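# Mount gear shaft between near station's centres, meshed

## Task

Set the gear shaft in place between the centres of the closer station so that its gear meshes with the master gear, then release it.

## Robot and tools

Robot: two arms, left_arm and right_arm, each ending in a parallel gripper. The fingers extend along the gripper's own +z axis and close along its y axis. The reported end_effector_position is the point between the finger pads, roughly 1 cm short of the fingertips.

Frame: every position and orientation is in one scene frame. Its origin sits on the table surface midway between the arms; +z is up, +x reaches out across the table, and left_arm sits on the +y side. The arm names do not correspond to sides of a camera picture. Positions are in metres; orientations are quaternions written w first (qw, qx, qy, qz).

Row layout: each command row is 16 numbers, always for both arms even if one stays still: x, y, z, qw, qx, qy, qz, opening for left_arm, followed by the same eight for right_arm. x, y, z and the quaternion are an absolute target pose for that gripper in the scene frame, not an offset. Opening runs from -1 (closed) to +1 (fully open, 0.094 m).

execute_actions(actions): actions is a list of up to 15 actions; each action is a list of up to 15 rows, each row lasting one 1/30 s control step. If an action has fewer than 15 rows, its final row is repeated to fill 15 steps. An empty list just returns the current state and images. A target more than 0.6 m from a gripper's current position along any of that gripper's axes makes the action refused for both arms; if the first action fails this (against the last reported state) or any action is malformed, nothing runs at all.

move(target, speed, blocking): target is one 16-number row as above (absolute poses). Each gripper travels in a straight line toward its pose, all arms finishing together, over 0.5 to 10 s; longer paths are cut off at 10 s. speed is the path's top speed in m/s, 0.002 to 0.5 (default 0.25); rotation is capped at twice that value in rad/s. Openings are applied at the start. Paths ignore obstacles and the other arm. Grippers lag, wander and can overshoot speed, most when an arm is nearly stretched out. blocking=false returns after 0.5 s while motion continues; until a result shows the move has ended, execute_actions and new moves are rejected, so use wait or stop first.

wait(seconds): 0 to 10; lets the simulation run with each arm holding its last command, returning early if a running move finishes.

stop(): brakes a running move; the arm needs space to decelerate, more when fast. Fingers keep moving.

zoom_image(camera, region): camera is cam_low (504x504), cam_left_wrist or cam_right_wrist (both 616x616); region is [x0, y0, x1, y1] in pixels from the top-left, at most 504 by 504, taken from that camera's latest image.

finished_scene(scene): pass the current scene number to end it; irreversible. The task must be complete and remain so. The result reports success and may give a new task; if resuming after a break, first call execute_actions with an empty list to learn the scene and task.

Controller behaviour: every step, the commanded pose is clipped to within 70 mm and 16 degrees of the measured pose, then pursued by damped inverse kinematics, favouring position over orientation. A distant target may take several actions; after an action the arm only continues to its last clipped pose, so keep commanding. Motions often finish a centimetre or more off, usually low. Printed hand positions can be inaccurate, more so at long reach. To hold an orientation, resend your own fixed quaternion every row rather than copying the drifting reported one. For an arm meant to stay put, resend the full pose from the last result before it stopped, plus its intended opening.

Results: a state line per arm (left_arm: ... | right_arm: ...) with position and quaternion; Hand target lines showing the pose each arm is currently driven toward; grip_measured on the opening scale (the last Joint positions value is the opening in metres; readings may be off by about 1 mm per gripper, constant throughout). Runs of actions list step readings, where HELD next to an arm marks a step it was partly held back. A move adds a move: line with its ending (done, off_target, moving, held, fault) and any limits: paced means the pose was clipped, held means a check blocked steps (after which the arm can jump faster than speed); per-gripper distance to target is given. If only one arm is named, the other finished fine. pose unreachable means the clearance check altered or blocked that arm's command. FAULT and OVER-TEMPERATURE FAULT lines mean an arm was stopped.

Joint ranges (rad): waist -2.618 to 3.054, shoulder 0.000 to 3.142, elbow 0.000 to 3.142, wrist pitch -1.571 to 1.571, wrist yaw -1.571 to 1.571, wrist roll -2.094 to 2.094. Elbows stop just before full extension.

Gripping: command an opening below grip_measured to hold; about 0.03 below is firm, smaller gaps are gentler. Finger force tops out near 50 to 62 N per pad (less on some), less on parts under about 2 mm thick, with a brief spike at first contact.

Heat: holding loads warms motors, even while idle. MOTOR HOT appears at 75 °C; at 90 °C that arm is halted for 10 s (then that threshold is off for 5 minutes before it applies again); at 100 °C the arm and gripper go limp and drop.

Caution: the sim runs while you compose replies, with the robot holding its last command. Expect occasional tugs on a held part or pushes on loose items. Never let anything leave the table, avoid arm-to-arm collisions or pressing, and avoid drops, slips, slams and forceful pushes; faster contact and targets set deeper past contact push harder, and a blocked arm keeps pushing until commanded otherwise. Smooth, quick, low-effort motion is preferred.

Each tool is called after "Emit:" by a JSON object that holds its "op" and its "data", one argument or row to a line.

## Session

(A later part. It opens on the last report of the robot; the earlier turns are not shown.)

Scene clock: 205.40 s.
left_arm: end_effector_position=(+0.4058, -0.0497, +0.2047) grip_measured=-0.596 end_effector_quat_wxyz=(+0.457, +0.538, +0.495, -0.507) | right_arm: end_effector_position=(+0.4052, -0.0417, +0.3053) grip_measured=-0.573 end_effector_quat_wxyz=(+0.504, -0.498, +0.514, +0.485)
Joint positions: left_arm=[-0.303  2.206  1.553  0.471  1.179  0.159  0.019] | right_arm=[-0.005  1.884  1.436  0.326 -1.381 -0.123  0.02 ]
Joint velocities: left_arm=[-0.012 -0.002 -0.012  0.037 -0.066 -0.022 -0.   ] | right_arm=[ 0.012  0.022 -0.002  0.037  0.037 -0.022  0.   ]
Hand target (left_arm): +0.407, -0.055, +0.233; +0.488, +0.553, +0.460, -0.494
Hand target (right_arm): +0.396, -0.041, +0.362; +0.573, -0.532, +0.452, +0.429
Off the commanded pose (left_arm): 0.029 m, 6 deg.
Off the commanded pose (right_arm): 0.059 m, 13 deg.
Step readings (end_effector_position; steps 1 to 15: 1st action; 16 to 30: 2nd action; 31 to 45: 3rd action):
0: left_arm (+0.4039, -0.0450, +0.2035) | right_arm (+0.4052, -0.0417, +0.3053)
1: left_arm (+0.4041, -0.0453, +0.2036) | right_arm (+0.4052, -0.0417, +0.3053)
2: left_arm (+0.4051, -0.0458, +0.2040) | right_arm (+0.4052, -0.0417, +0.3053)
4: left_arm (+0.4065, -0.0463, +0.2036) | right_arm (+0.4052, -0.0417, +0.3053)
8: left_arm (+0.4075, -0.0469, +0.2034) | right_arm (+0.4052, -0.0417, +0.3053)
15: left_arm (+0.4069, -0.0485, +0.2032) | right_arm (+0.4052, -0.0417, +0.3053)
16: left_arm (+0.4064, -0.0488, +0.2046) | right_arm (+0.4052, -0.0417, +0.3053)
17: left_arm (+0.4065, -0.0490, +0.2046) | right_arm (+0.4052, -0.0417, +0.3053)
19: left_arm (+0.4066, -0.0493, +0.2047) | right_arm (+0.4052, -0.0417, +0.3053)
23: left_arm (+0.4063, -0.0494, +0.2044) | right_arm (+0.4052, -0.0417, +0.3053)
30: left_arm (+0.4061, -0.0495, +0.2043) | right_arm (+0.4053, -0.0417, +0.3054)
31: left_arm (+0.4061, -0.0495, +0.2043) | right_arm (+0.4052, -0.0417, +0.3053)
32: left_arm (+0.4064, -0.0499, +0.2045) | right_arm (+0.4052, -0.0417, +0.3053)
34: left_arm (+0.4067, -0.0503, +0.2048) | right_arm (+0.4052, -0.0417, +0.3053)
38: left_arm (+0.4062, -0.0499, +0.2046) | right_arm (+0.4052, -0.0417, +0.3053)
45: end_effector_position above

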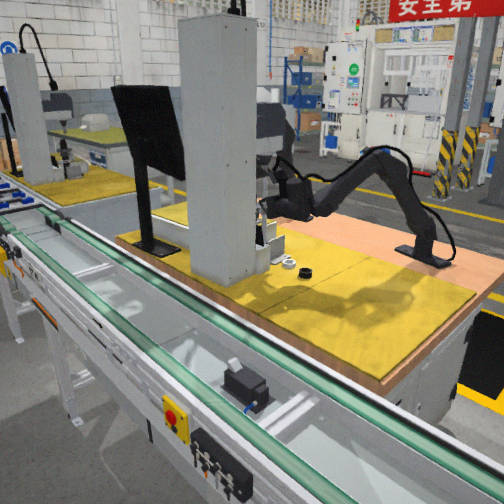

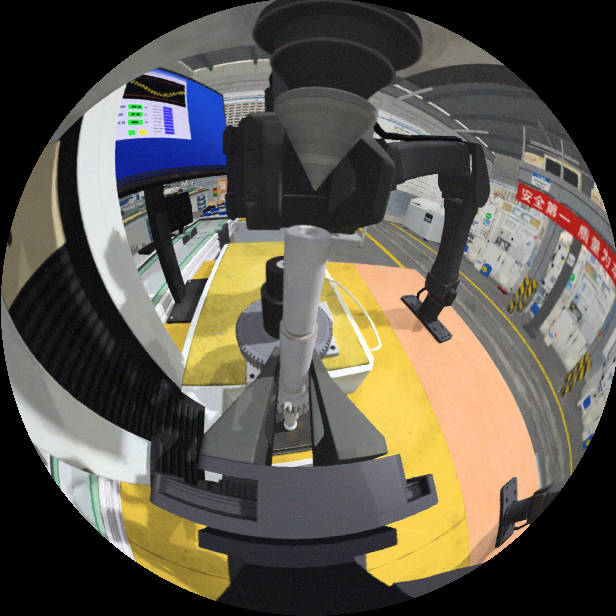

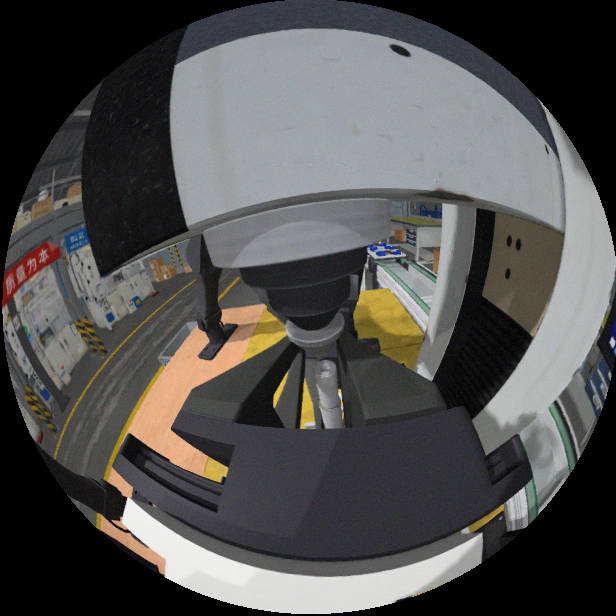

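Emit:
{"op": "zoom_image", "data": {
  "camera": "cam_left_wrist",
  "region": [260, 150, 360, 260]
}}

Emit:
{"op": "zoom_image", "data": {
  "camera": "cam_low",
  "region": [245, 140, 305, 260]
}}

Region (260, 150, 360, 260) of cam_left_wrist's 616x616 image, scaled by 4.582, with more detail than that image has; it fills the left 458 columns of this view, and the rest is white.

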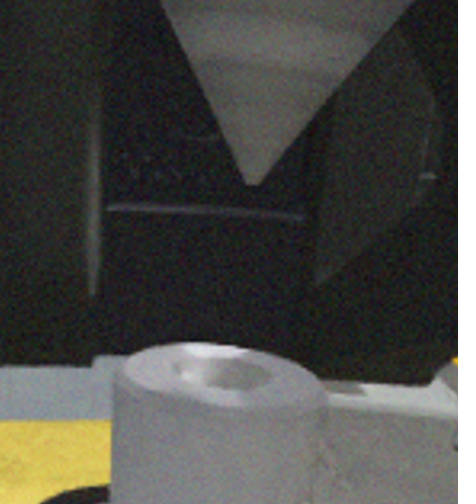

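Region (245, 140, 305, 260) of cam_low's 504x504 image, scaled by 4.200, with more detail than that image has.

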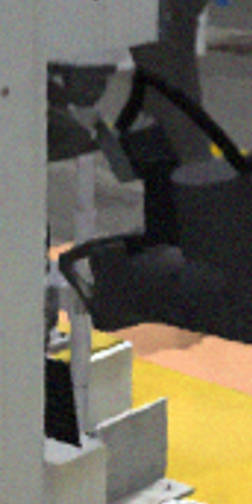

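Emit:
{"op": "execute_actions", "data": {
  "actions": [
    [[0.408,-0.063,0.231,0.4876,0.5535,0.4593,-0.4945,-0.645,0.401,-0.039,0.364,0.581,-0.525,0.447,0.433,-0.575]],
    [[0.408,-0.063,0.231,0.4876,0.5535,0.4593,-0.4945,-0.645,0.401,-0.039,0.364,0.581,-0.525,0.447,0.433,-0.575]]
  ]
}}

Emit:
{"op": "zoom_image", "data": {
  "camera": "cam_right_wrist",
  "region": [260, 300, 380, 440]
}}

Emit:
{"op": "zoom_image", "data": {
  "camera": "cam_left_wrist",
  "region": [260, 150, 360, 260]
}}

Scene clock: 209.53 s.
left_arm: end_effector_position=(+0.4062, -0.0506, +0.2046) grip_measured=-0.596 end_effector_quat_wxyz=(+0.455, +0.541, +0.491, -0.509) | right_arm: end_effector_position=(+0.4052, -0.0417, +0.3053) grip_measured=-0.573 end_effector_quat_wxyz=(+0.504, -0.498, +0.514, +0.485)
Joint positions: left_arm=[-0.303  2.216  1.566  0.469  1.189  0.16   0.019] | right_arm=[-0.005  1.884  1.436  0.326 -1.381 -0.123  0.02 ]
Joint velocities: left_arm=[ 0.002 -0.007 -0.002 -0.037 -0.007 -0.051  0.001] | right_arm=[-0.017 -0.012  0.012  0.022 -0.051  0.037  0.001]
Hand target (left_arm): +0.406, -0.062, +0.231; +0.488, +0.553, +0.459, -0.495
Hand target (right_arm): +0.396, -0.041, +0.362; +0.573, -0.532, +0.452, +0.428
Off the commanded pose (left_arm): 0.029 m, 6 deg.
Off the commanded pose (right_arm): 0.059 m, 13 deg.
Step readings (end_effector_position; steps 1 to 15: 1st action; 16 to 30: 2nd action):
0: left_arm (+0.4057, -0.0497, +0.2046) | right_arm (+0.4052, -0.0417, +0.3053)
1: left_arm (+0.4060, -0.0499, +0.2044) | right_arm (+0.4052, -0.0417, +0.3053)
2: left_arm (+0.4061, -0.0502, +0.2045) | right_arm (+0.4052, -0.0417, +0.3053)
4: left_arm (+0.4064, -0.0505, +0.2046) | right_arm (+0.4053, -0.0417, +0.3054)
8: left_arm (+0.4063, -0.0507, +0.2046) | right_arm (+0.4053, -0.0417, +0.3054)
15: left_arm (+0.4062, -0.0506, +0.2046) | right_arm (+0.4052, -0.0417, +0.3053)
16: left_arm (+0.4062, -0.0506, +0.2046) | right_arm (+0.4052, -0.0417, +0.3053)
17: left_arm (+0.4062, -0.0506, +0.2046) | right_arm (+0.4052, -0.0417, +0.3053)
19: left_arm (+0.4062, -0.0506, +0.2046) | right_arm (+0.4052, -0.0417, +0.3053)
23: left_arm (+0.4062, -0.0506, +0.2046) | right_arm (+0.4052, -0.0417, +0.3053)
30: end_effector_position above

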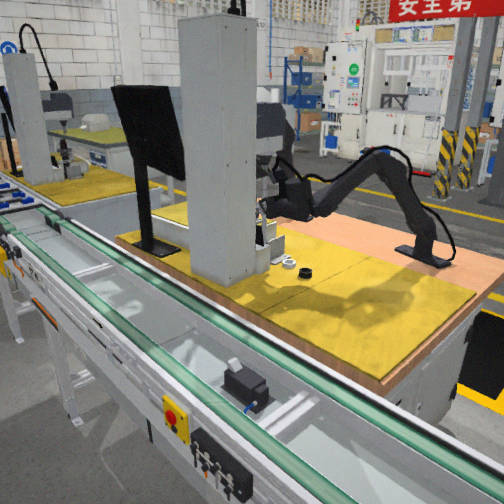

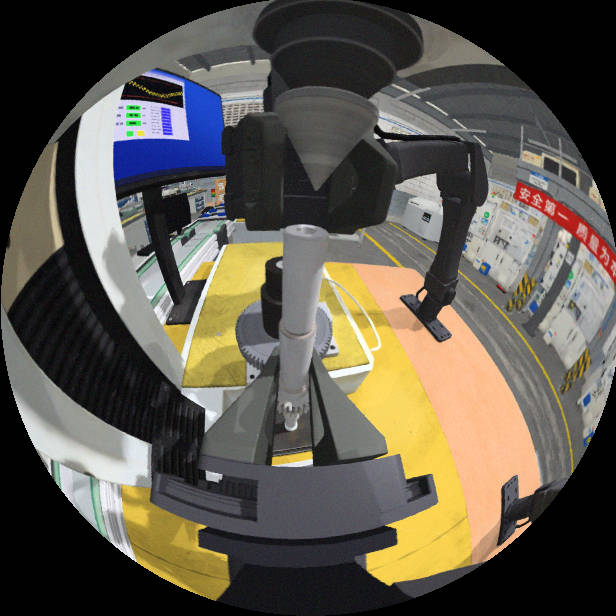

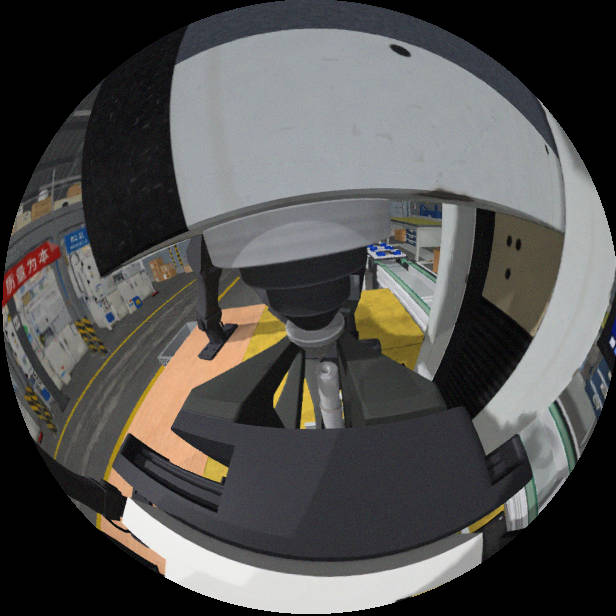

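Region (260, 300, 380, 440) of cam_right_wrist's 616x616 image, scaled by 3.600, with more detail than that image has; it fills the left 432 columns of this view, and the rest is white.

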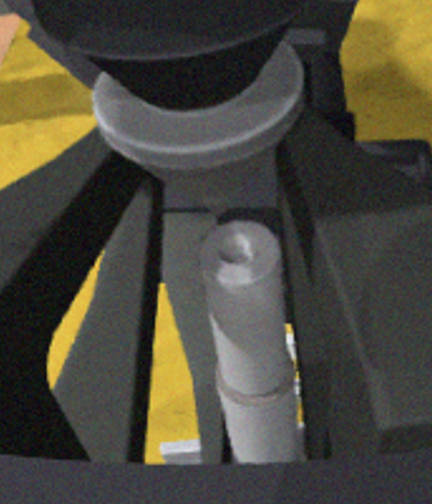

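Region (260, 150, 360, 260) of cam_left_wrist's 616x616 image, scaled by 4.582, with more detail than that image has; it fills the left 458 columns of this view, and the rest is white.

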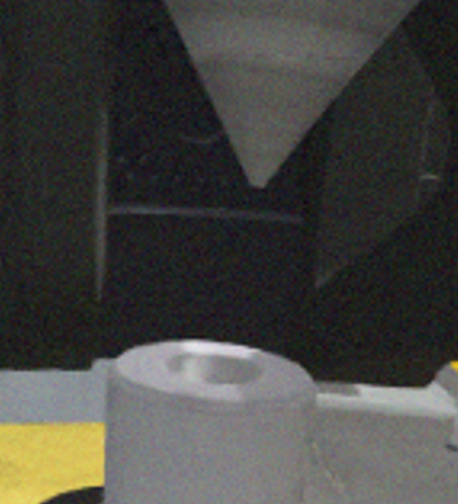

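Emit:
{"op": "execute_actions", "data": {
  "actions": [
    [[0.404,-0.063,0.231,0.4876,0.5535,0.4593,-0.4945,-0.645,0.401,-0.039,0.355,0.581,-0.525,0.447,0.433,-0.575]],
    [[0.404,-0.063,0.231,0.4876,0.5535,0.4593,-0.4945,-0.645,0.401,-0.039,0.349,0.581,-0.525,0.447,0.433,-0.575]],
    [[0.404,-0.063,0.231,0.4876,0.5535,0.4593,-0.4945,-0.645,0.401,-0.039,0.344,0.581,-0.525,0.447,0.433,-0.575]]
  ]
}}

Emit:
{"op": "zoom_image", "data": {
  "camera": "cam_right_wrist",
  "region": [260, 300, 380, 440]
}}

Emit:
{"op": "zoom_image", "data": {
  "camera": "cam_left_wrist",
  "region": [260, 150, 360, 260]
}}

Scene clock: 211.73 s.
left_arm: end_effector_position=(+0.4062, -0.0506, +0.2046) grip_measured=-0.596 end_effector_quat_wxyz=(+0.455, +0.541, +0.491, -0.509) | right_arm: end_effector_position=(+0.4061, -0.0417, +0.2962) grip_measured=-0.573 end_effector_quat_wxyz=(+0.521, -0.500, +0.508, +0.471)
Joint positions: left_arm=[-0.303  2.216  1.566  0.469  1.189  0.16   0.019] | right_arm=[-0.004  1.884  1.378  0.437 -1.358 -0.109  0.02 ]
Joint velocities: left_arm=[-0.002  0.002  0.007  0.007 -0.022 -0.022  0.   ] | right_arm=[ 0.007 -0.002  0.002  0.081 -0.022 -0.022  0.001]
Hand target (left_arm): +0.403, -0.062, +0.231; +0.487, +0.554, +0.459, -0.495
Hand target (right_arm): +0.398, -0.040, +0.342; +0.575, -0.531, +0.451, +0.429
Off the commanded pose (left_arm): 0.029 m, 6 deg.
Off the commanded pose (right_arm): 0.048 m, 11 deg.
Step readings (end_effector_position; steps 1 to 15: 1st action; 16 to 30: 2nd action; 31 to 45: 3rd action):
0: left_arm (+0.4062, -0.0506, +0.2046) | right_arm (+0.4052, -0.0417, +0.3053)
1: left_arm (+0.4062, -0.0506, +0.2046) | right_arm (+0.4052, -0.0416, +0.3048)
2: left_arm (+0.4062, -0.0506, +0.2046) | right_arm (+0.4054, -0.0416, +0.3041)
4: left_arm (+0.4062, -0.0506, +0.2046) | right_arm (+0.4053, -0.0417, +0.3025)
8: left_arm (+0.4062, -0.0506, +0.2046) | right_arm (+0.4054, -0.0416, +0.3011)
15: left_arm (+0.4062, -0.0506, +0.2046) | right_arm (+0.4057, -0.0416, +0.3011)
16: left_arm (+0.4062, -0.0506, +0.2046) | right_arm (+0.4057, -0.0416, +0.3008)
17: left_arm (+0.4062, -0.0506, +0.2046) | right_arm (+0.4058, -0.0417, +0.3004)
19: left_arm (+0.4062, -0.0506, +0.2046) | right_arm (+0.4058, -0.0417, +0.2991)
23: left_arm (+0.4062, -0.0506, +0.2046) | right_arm (+0.4058, -0.0416, +0.2981)
30: left_arm (+0.4062, -0.0506, +0.2046) | right_arm (+0.4059, -0.0417, +0.2981)
31: left_arm (+0.4062, -0.0506, +0.2046) | right_arm (+0.4060, -0.0417, +0.2979)
32: left_arm (+0.4062, -0.0506, +0.2046) | right_arm (+0.4060, -0.0417, +0.2976)
34: left_arm (+0.4062, -0.0506, +0.2046) | right_arm (+0.4060, -0.0416, +0.2968)
38: left_arm (+0.4062, -0.0506, +0.2046) | right_arm (+0.4061, -0.0417, +0.2963)
45: end_effector_position above

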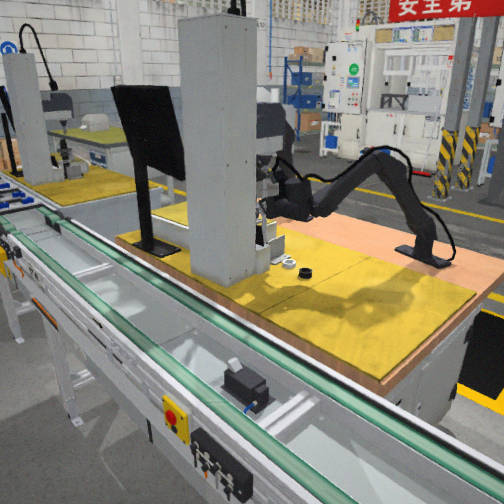

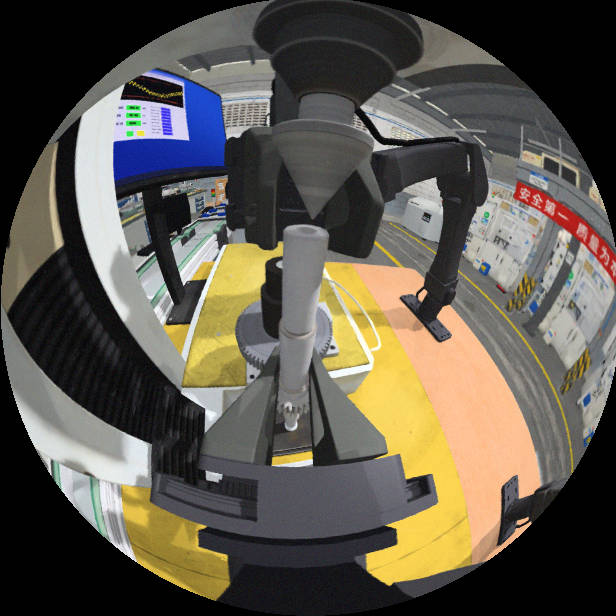

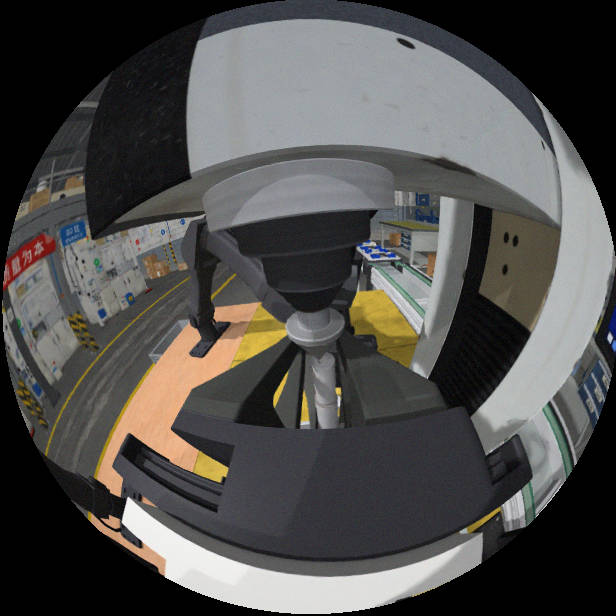

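Region (260, 300, 380, 440) of cam_right_wrist's 616x616 image, scaled by 3.600, with more detail than that image has; it fills the left 432 columns of this view, and the rest is white.

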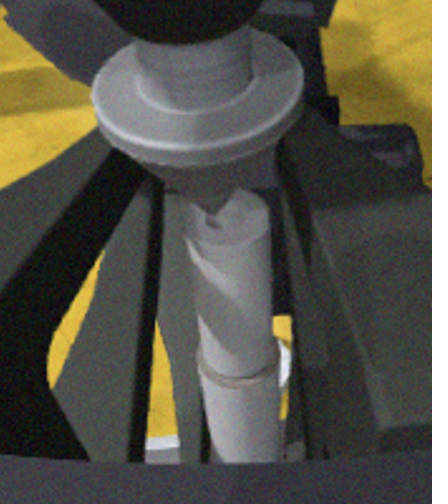

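Region (260, 150, 360, 260) of cam_left_wrist's 616x616 image, scaled by 4.582, with more detail than that image has; it fills the left 458 columns of this view, and the rest is white.

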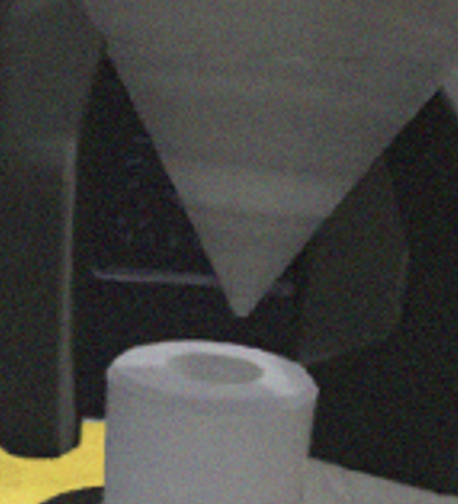

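Emit:
{"op": "execute_actions", "data": {
  "actions": [
    [[0.399,-0.071,0.231,0.4876,0.5535,0.4593,-0.4945,-0.645,0.401,-0.039,0.344,0.581,-0.525,0.447,0.433,-0.575]],
    [[0.399,-0.071,0.231,0.4876,0.5535,0.4593,-0.4945,-0.645,0.401,-0.039,0.344,0.581,-0.525,0.447,0.433,-0.575]]
  ]
}}

Emit:
{"op": "zoom_image", "data": {
  "camera": "cam_right_wrist",
  "region": [290, 330, 360, 400]
}}

Emit:
{"op": "zoom_image", "data": {
  "camera": "cam_left_wrist",
  "region": [260, 150, 360, 260]
}}

Scene clock: 213.93 s.
left_arm: end_effector_position=(+0.4051, -0.0543, +0.2043) grip_measured=-0.596 end_effector_quat_wxyz=(+0.456, +0.540, +0.492, -0.507) | right_arm: end_effector_position=(+0.4061, -0.0417, +0.2965) grip_measured=-0.573 end_effector_quat_wxyz=(+0.521, -0.499, +0.508, +0.471)
Joint positions: left_arm=[-0.312  2.216  1.566  0.47   1.176  0.159  0.019] | right_arm=[-0.004  1.884  1.378  0.441 -1.358 -0.105  0.02 ]
Joint velocities: left_arm=[-0.002 -0.022  0.002 -0.037 -0.022  0.037 -0.   ] | right_arm=[-0.022  0.002 -0.007  0.022 -0.007 -0.007 -0.001]
Hand target (left_arm): +0.398, -0.069, +0.231; +0.487, +0.554, +0.459, -0.495
Hand target (right_arm): +0.398, -0.040, +0.342; +0.575, -0.530, +0.451, +0.429
Off the commanded pose (left_arm): 0.032 m, 6 deg.
Off the commanded pose (right_arm): 0.048 m, 11 deg.
Step readings (end_effector_position; steps 1 to 15: 1st action; 16 to 30: 2nd action):
0: left_arm (+0.4062, -0.0506, +0.2046) | right_arm (+0.4061, -0.0417, +0.2964)
1: left_arm (+0.4059, -0.0511, +0.2046) | right_arm (+0.4061, -0.0417, +0.2964)
2: left_arm (+0.4058, -0.0515, +0.2045) | right_arm (+0.4061, -0.0417, +0.2964)
4: left_arm (+0.4049, -0.0531, +0.2044) | right_arm (+0.4061, -0.0417, +0.2964)
8: left_arm (+0.4049, -0.0543, +0.2044) | right_arm (+0.4061, -0.0417, +0.2965)
15: left_arm (+0.4051, -0.0543, +0.2043) | right_arm (+0.4061, -0.0417, +0.2965)
16: left_arm (+0.4051, -0.0543, +0.2043) | right_arm (+0.4061, -0.0417, +0.2965)
17: left_arm (+0.4051, -0.0543, +0.2043) | right_arm (+0.4061, -0.0417, +0.2965)
19: left_arm (+0.4051, -0.0543, +0.2043) | right_arm (+0.4061, -0.0417, +0.2965)
23: left_arm (+0.4051, -0.0543, +0.2043) | right_arm (+0.4061, -0.0417, +0.2965)
30: end_effector_position above

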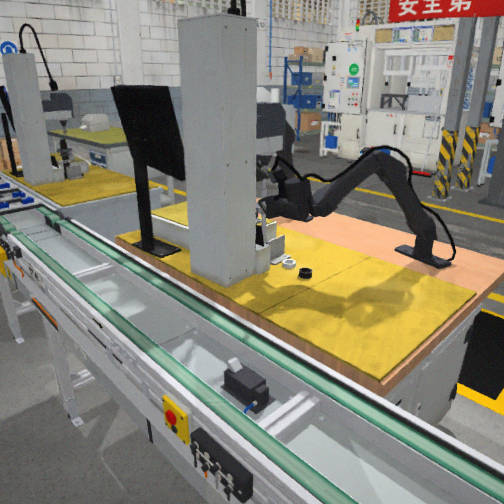

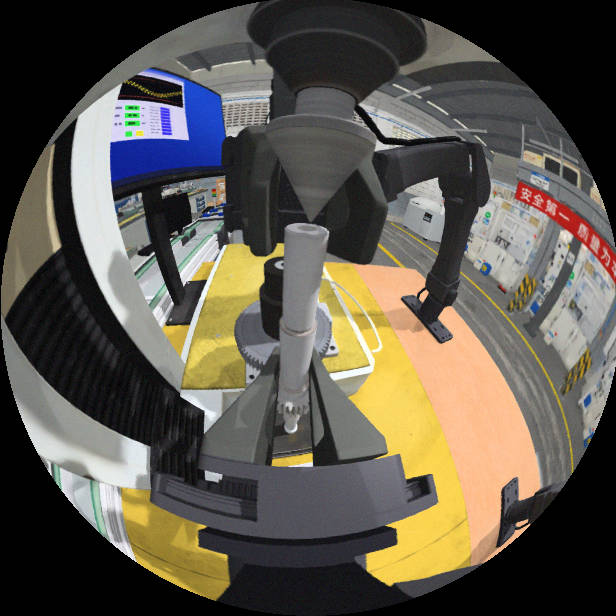

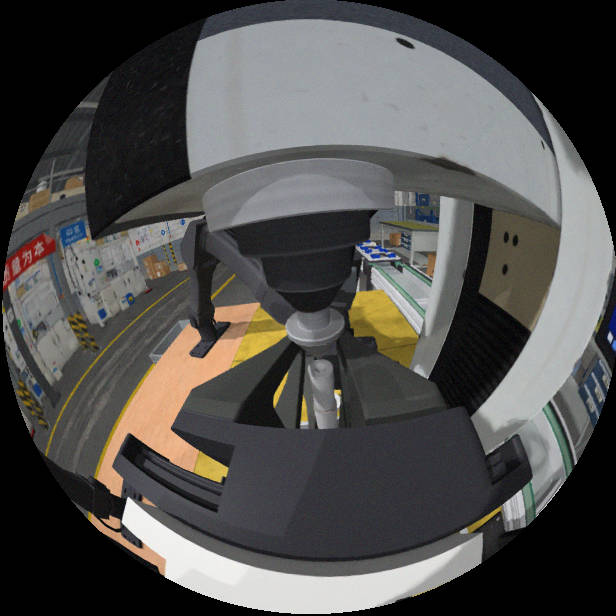

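Region (290, 330, 360, 400) of cam_right_wrist's 616x616 image, scaled by 7.200, with more detail than that image has.

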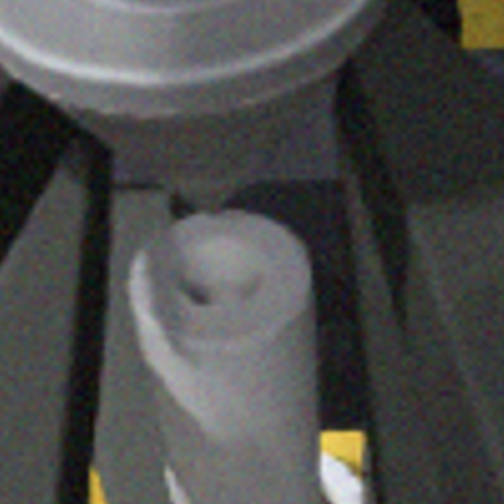

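Region (260, 150, 360, 260) of cam_left_wrist's 616x616 image, scaled by 4.582, with more detail than that image has; it fills the left 458 columns of this view, and the rest is white.

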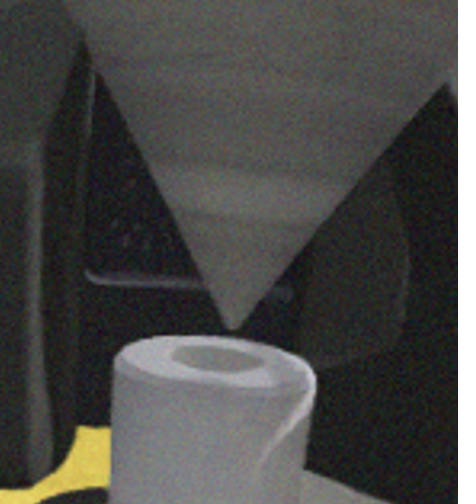

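Emit:
{"op": "execute_actions", "data": {
  "actions": [
    [[0.401,-0.062,0.231,0.4876,0.5535,0.4593,-0.4945,-0.645,0.401,-0.039,0.344,0.581,-0.525,0.447,0.433,-0.575]],
    [[0.401,-0.056,0.231,0.4876,0.5535,0.4593,-0.4945,-0.645,0.401,-0.039,0.344,0.581,-0.525,0.447,0.433,-0.575]]
  ]
}}

Emit:
{"op": "zoom_image", "data": {
  "camera": "cam_right_wrist",
  "region": [290, 330, 360, 400]
}}

Scene clock: 216.17 s.
left_arm: end_effector_position=(+0.4053, -0.0526, +0.2046) grip_measured=-0.596 end_effector_quat_wxyz=(+0.456, +0.541, +0.491, -0.509) | right_arm: end_effector_position=(+0.4061, -0.0417, +0.2965) grip_measured=-0.573 end_effector_quat_wxyz=(+0.521, -0.499, +0.508, +0.471)
Joint positions: left_arm=[-0.308  2.216  1.566  0.47   1.184  0.159  0.019] | right_arm=[-0.004  1.884  1.378  0.441 -1.358 -0.105  0.02 ]
Joint velocities: left_arm=[ 0.002  0.002  0.012 -0.037  0.007 -0.007 -0.   ] | right_arm=[-0.017  0.007 -0.017  0.007 -0.037  0.037 -0.001]
Hand target (left_arm): +0.401, -0.056, +0.231; +0.487, +0.554, +0.460, -0.495
Hand target (right_arm): +0.398, -0.040, +0.342; +0.575, -0.531, +0.451, +0.429
Off the commanded pose (left_arm): 0.027 m, 6 deg.
Off the commanded pose (right_arm): 0.048 m, 11 deg.
Step readings (end_effector_position; steps 1 to 15: 1st action; 16 to 30: 2nd action):
0: left_arm (+0.4051, -0.0543, +0.2043) | right_arm (+0.4061, -0.0417, +0.2965)
1: left_arm (+0.4051, -0.0543, +0.2043) | right_arm (+0.4061, -0.0417, +0.2965)
2: left_arm (+0.4051, -0.0543, +0.2043) | right_arm (+0.4061, -0.0417, +0.2965)
4: left_arm (+0.4051, -0.0543, +0.2043) | right_arm (+0.4061, -0.0417, +0.2965)
8: left_arm (+0.4051, -0.0543, +0.2043) | right_arm (+0.4061, -0.0417, +0.2965)
15: left_arm (+0.4051, -0.0543, +0.2043) | right_arm (+0.4061, -0.0417, +0.2965)
16: left_arm (+0.4053, -0.0540, +0.2043) | right_arm (+0.4061, -0.0417, +0.2965)
17: left_arm (+0.4053, -0.0536, +0.2044) | right_arm (+0.4061, -0.0417, +0.2965)
19: left_arm (+0.4055, -0.0528, +0.2045) | right_arm (+0.4061, -0.0417, +0.2965)
23: left_arm (+0.4053, -0.0526, +0.2046) | right_arm (+0.4061, -0.0417, +0.2965)
30: end_effector_position above

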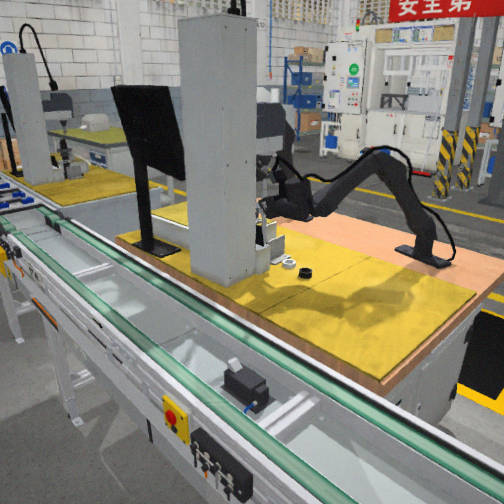

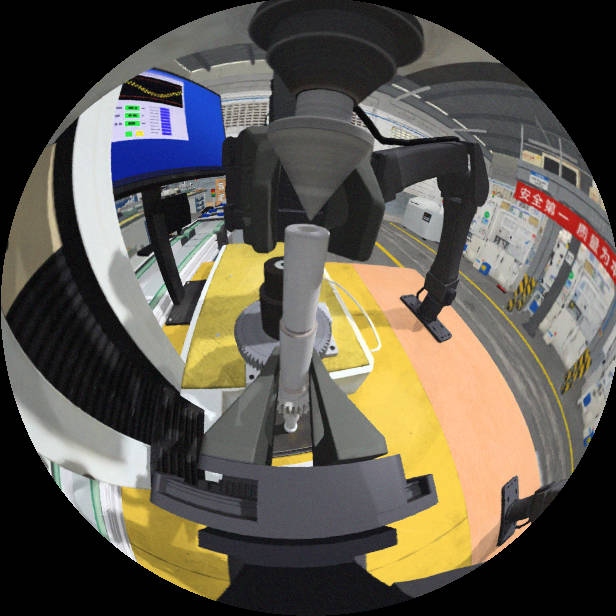

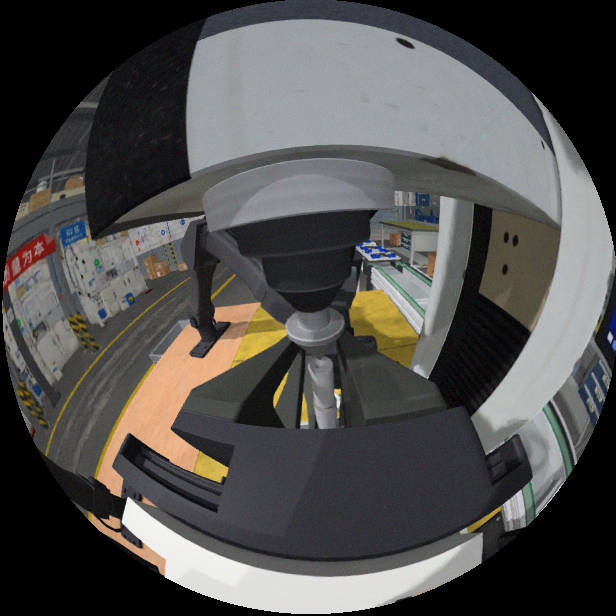

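Region (290, 330, 360, 400) of cam_right_wrist's 616x616 image, scaled by 7.200, with more detail than that image has.

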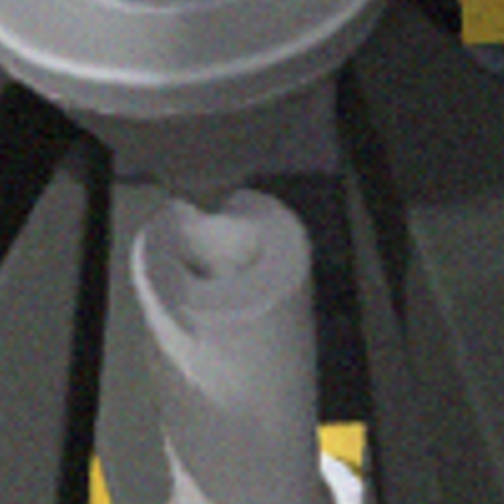

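Emit:
{"op": "execute_actions", "data": {
  "actions": [
    [[0.401,-0.056,0.231,0.4876,0.5535,0.4593,-0.4945,-0.645,0.401,-0.039,0.336,0.575,-0.522,0.452,0.438,-0.575]],
    [[0.401,-0.056,0.231,0.4876,0.5535,0.4593,-0.4945,-0.645,0.401,-0.039,0.328,0.565,-0.518,0.461,0.446,-0.575]],
    [[0.401,-0.056,0.231,0.4876,0.5535,0.4593,-0.4945,-0.645,0.401,-0.039,0.318,0.555,-0.513,0.47,0.454,-0.575]],
    [[0.401,-0.056,0.231,0.4876,0.5535,0.4593,-0.4945,-0.645,0.401,-0.039,0.306,0.54,-0.506,0.482,0.466,-0.575]]
  ]
}}

Emit:
{"op": "zoom_image", "data": {
  "camera": "cam_left_wrist",
  "region": [260, 150, 360, 260]
}}

Scene clock: 218.77 s.
left_arm: end_effector_position=(+0.4050, -0.0522, +0.2042) grip_measured=-0.596 end_effector_quat_wxyz=(+0.455, +0.541, +0.491, -0.509) | right_arm: end_effector_position=(+0.4058, -0.0416, +0.2866) grip_measured=-0.573 end_effector_quat_wxyz=(+0.518, -0.490, +0.514, +0.477)
Joint positions: left_arm=[-0.307  2.216  1.564  0.472  1.186  0.16   0.019] | right_arm=[-0.003  1.893  1.337  0.517 -1.352 -0.055  0.02 ]
Joint velocities: left_arm=[-0.002 -0.007  0.022  0.007  0.007 -0.007 -0.   ] | right_arm=[ 0.027 -0.007 -0.017  0.066 -0.007 -0.007  0.001]
Hand target (left_arm): +0.401, -0.056, +0.231; +0.487, +0.554, +0.460, -0.495
Hand target (right_arm): +0.400, -0.039, +0.305; +0.539, -0.509, +0.485, +0.465
Off the commanded pose (left_arm): 0.027 m, 6 deg.
Off the commanded pose (right_arm): 0.020 m, 5 deg.
Step readings (end_effector_position; steps 1 to 15: 1st action; 16 to 30: 2nd action; 31 to 45: 3rd action; 46 to 60: 4th action):
0: left_arm (+0.4053, -0.0526, +0.2046) | right_arm (+0.4061, -0.0417, +0.2965)
1: left_arm (+0.4053, -0.0526, +0.2046) | right_arm (+0.4061, -0.0417, +0.2959)
2: left_arm (+0.4053, -0.0526, +0.2046) | right_arm (+0.4061, -0.0416, +0.2955)
4: left_arm (+0.4053, -0.0526, +0.2046) | right_arm (+0.4061, -0.0417, +0.2943)
8: left_arm (+0.4053, -0.0526, +0.2046) | right_arm (+0.4061, -0.0417, +0.2934)
15: left_arm (+0.4053, -0.0526, +0.2046) | right_arm (+0.4062, -0.0418, +0.2934)
16: left_arm (+0.4053, -0.0526, +0.2046) | right_arm (+0.4061, -0.0418, +0.2931)
17: left_arm (+0.4053, -0.0526, +0.2046) | right_arm (+0.4061, -0.0418, +0.2928)
19: left_arm (+0.4053, -0.0526, +0.2046) | right_arm (+0.4060, -0.0418, +0.2918)
23: left_arm (+0.4053, -0.0526, +0.2046) | right_arm (+0.4060, -0.0417, +0.2912)
30: left_arm (+0.4053, -0.0526, +0.2046) | right_arm (+0.4060, -0.0417, +0.2912)
31: left_arm (+0.4053, -0.0526, +0.2046) | right_arm (+0.4060, -0.0417, +0.2905)
32: left_arm (+0.4053, -0.0526, +0.2046) | right_arm (+0.4060, -0.0417, +0.2897)
34: left_arm (+0.4050, -0.0522, +0.2040) | right_arm (+0.4059, -0.0417, +0.2875)
38: left_arm (+0.4050, -0.0522, +0.2042) | right_arm (+0.4059, -0.0417, +0.2875)
45: left_arm (+0.4050, -0.0522, +0.2042) | right_arm (+0.4059, -0.0417, +0.2875)
46: left_arm (+0.4050, -0.0522, +0.2042) | right_arm (+0.4058, -0.0417, +0.2867)
47: left_arm (+0.4050, -0.0522, +0.2042) | right_arm (+0.4058, -0.0417, +0.2868)
49: left_arm (+0.4050, -0.0522, +0.2042) | right_arm (+0.4058, -0.0417, +0.2867)
53: left_arm (+0.4050, -0.0522, +0.2042) | right_arm (+0.4058, -0.0417, +0.2867)
60: end_effector_position above

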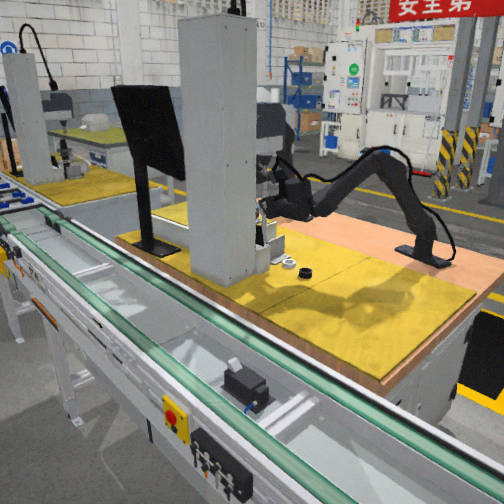

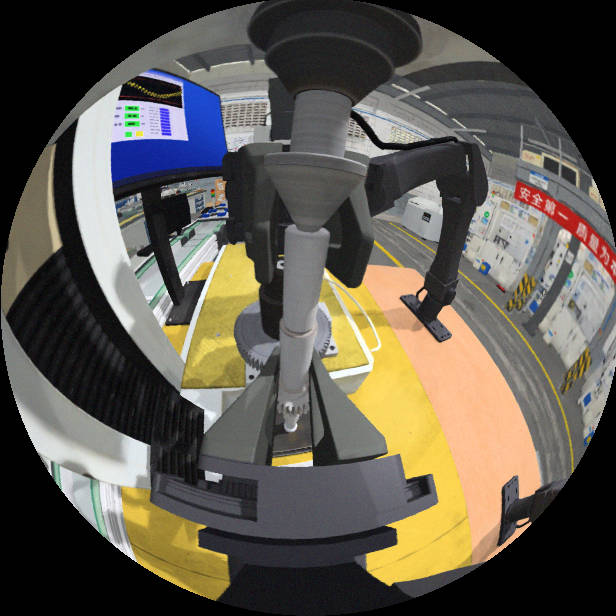

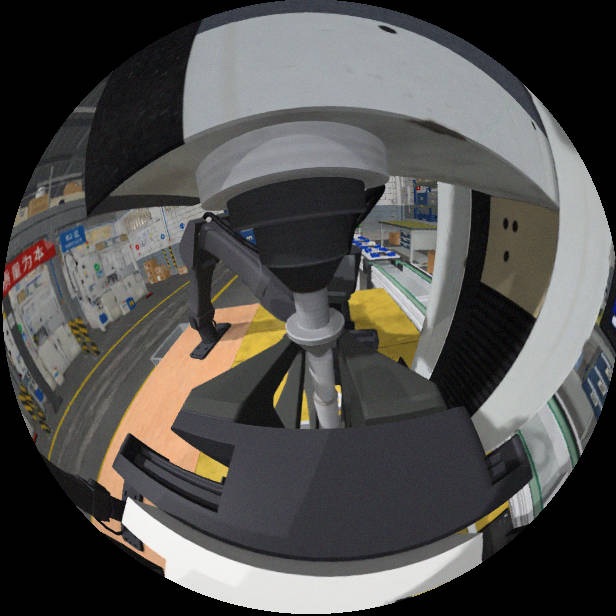

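Region (260, 150, 360, 260) of cam_left_wrist's 616x616 image, scaled by 4.582, with more detail than that image has; it fills the left 458 columns of this view, and the rest is white.

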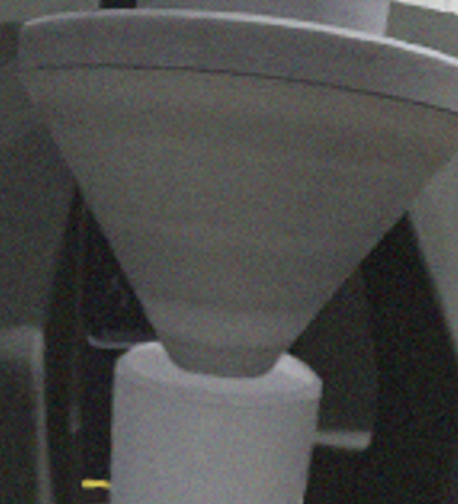

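Emit:
{"op": "execute_actions", "data": {
  "actions": [
    [[0.404,-0.053,0.216,0.46,0.543,0.486,-0.507,-0.645,0.403,-0.040,0.293,0.515,-0.494,0.503,0.486,-0.45]],
    [[0.404,-0.053,0.214,0.46,0.543,0.486,-0.507,-0.25,0.403,-0.06,0.292,0.509,-0.491,0.509,0.491,-0.3]],
    [[0.404,-0.03,0.214,0.46,0.543,0.486,-0.507,-0.25,0.403,-0.09,0.296,0.509,-0.491,0.509,0.491,-0.3]],
    [[0.404,0.02,0.216,0.46,0.543,0.486,-0.507,-0.25,0.40,-0.12,0.30,0.53,-0.468,0.53,0.468,-0.3]]
  ]
}}

Scene clock: 222.77 s.
left_arm: end_effector_position=(+0.4135, +0.0212, +0.2046) grip_measured=-0.252 end_effector_quat_wxyz=(+0.461, +0.533, +0.498, -0.505) | right_arm: end_effector_position=(+0.4047, -0.1200, +0.2921) grip_measured=-0.302 end_effector_quat_wxyz=(+0.527, -0.466, +0.533, +0.470)
Joint positions: left_arm=[-0.158  2.122  1.432  0.435  1.307  0.235  0.035] | right_arm=[-0.192  1.829  1.267  0.539 -1.482 -0.014  0.033]
Joint velocities: left_arm=[-0.017  0.007 -0.022  0.022  0.007  0.051  0.001] | right_arm=[-0.017 -0.012  0.007 -0.007 -0.022  0.051  0.001]
Hand target (left_arm): +0.404, +0.020, +0.216; +0.461, +0.542, +0.486, -0.508
Hand target (right_arm): +0.400, -0.120, +0.300; +0.530, -0.468, +0.530, +0.468
Off the commanded pose (left_arm): 0.015 m, 2 deg.
Off the commanded pose (right_arm): 0.009 m, 1 deg.
Step readings (end_effector_position; steps 1 to 15: 1st action; 16 to 30: 2nd action; 31 to 45: 3rd action; 46 to 60: 4th action):
0: left_arm (+0.4050, -0.0522, +0.2042) | right_arm (+0.4058, -0.0416, +0.2868)
1: left_arm (+0.4050, -0.0520, +0.2039) | right_arm (+0.4057, -0.0416, +0.2860)
2: left_arm (+0.4050, -0.0520, +0.2037) | right_arm (+0.4054, -0.0415, +0.2863)
4: left_arm (+0.4050, -0.0520, +0.2036) | right_arm (+0.4047, -0.0415, +0.2868)
8: left_arm (+0.4050, -0.0520, +0.2036) | right_arm (+0.4041, -0.0415, +0.2875)
15: left_arm (+0.4050, -0.0520, +0.2036) | right_arm (+0.4041, -0.0415, +0.2879)
16: left_arm (+0.4050, -0.0520, +0.2036) | right_arm (+0.4036, -0.0425, +0.2880)
17: left_arm (+0.4051, -0.0520, +0.2036) | right_arm (+0.4030, -0.0445, +0.2880)
19: left_arm (+0.4051, -0.0520, +0.2036) | right_arm (+0.4042, -0.0508, +0.2880)
23: left_arm (+0.4051, -0.0520, +0.2036) | right_arm (+0.4065, -0.0588, +0.2881)
30: left_arm (+0.4051, -0.0520, +0.2036) | right_arm (+0.4051, -0.0589, +0.2881)
31: left_arm (+0.4049, -0.0508, +0.2030) | right_arm (+0.4045, -0.0609, +0.2881)
32: left_arm (+0.4035, -0.0484, +0.2018) | right_arm (+0.4039, -0.0643, +0.2882)
34: left_arm (+0.4040, -0.0422, +0.1995) | right_arm (+0.4068, -0.0762, +0.2882)
38: left_arm (+0.4092, -0.0338, +0.1969) | right_arm (+0.4109, -0.0914, +0.2883)
45: left_arm (+0.4090, -0.0331, +0.1969) | right_arm (+0.4087, -0.0914, +0.2884)
46: left_arm (+0.4084, -0.0297, +0.1971) | right_arm (+0.4084, -0.0933, +0.2879)
47: left_arm (+0.4045, -0.0235, +0.1961) | right_arm (+0.4055, -0.0966, +0.2864)
49: left_arm (+0.4050, -0.0058, +0.1964) | right_arm (+0.4032, -0.1072, +0.2864)
53: left_arm (+0.4167, +0.0201, +0.2026) | right_arm (+0.4049, -0.1199, +0.2915)
60: end_effector_position above

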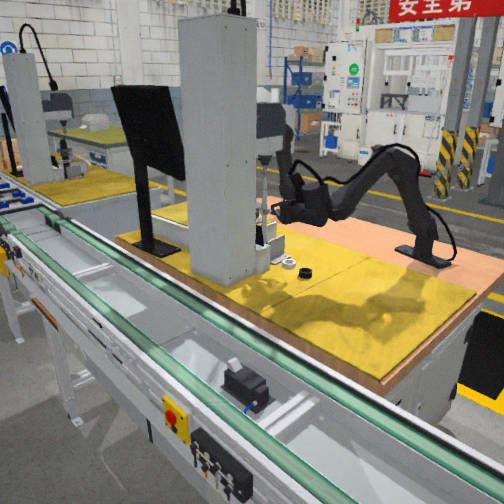

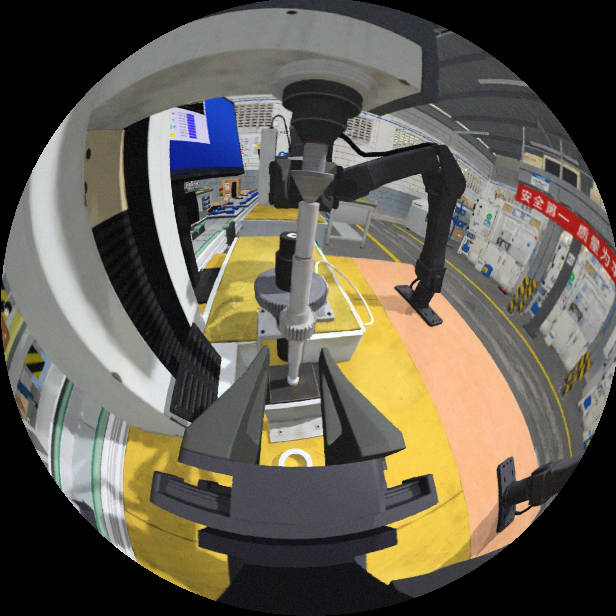

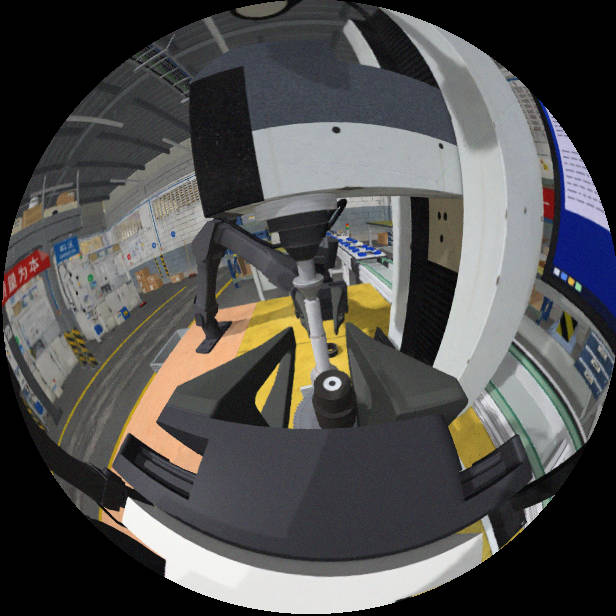

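Emit:
{"op": "zoom_image", "data": {
  "camera": "cam_left_wrist",
  "region": [240, 160, 350, 400]
}}

Emit:
{"op": "zoom_image", "data": {
  "camera": "cam_low",
  "region": [240, 130, 320, 270]
}}

Region (240, 160, 350, 400) of cam_left_wrist's 616x616 image, scaled by 2.100, with more detail than that image has; it fills the left 231 columns of this view, and the rest is white.

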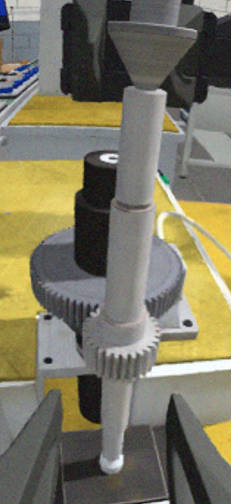

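Region (240, 130, 320, 270) of cam_low's 504x504 image, scaled by 3.600, with more detail than that image has; it fills the left 288 columns of this view, and the rest is white.

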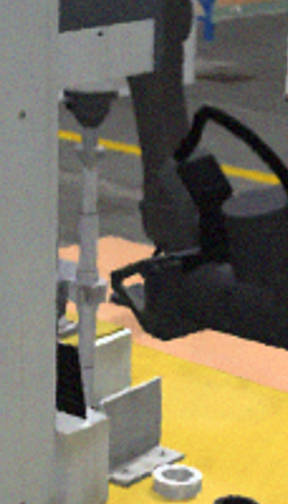

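Emit:
{"op": "finished_scene", "data": {
  "scene": 1
}}

The scene is finished: the task was done.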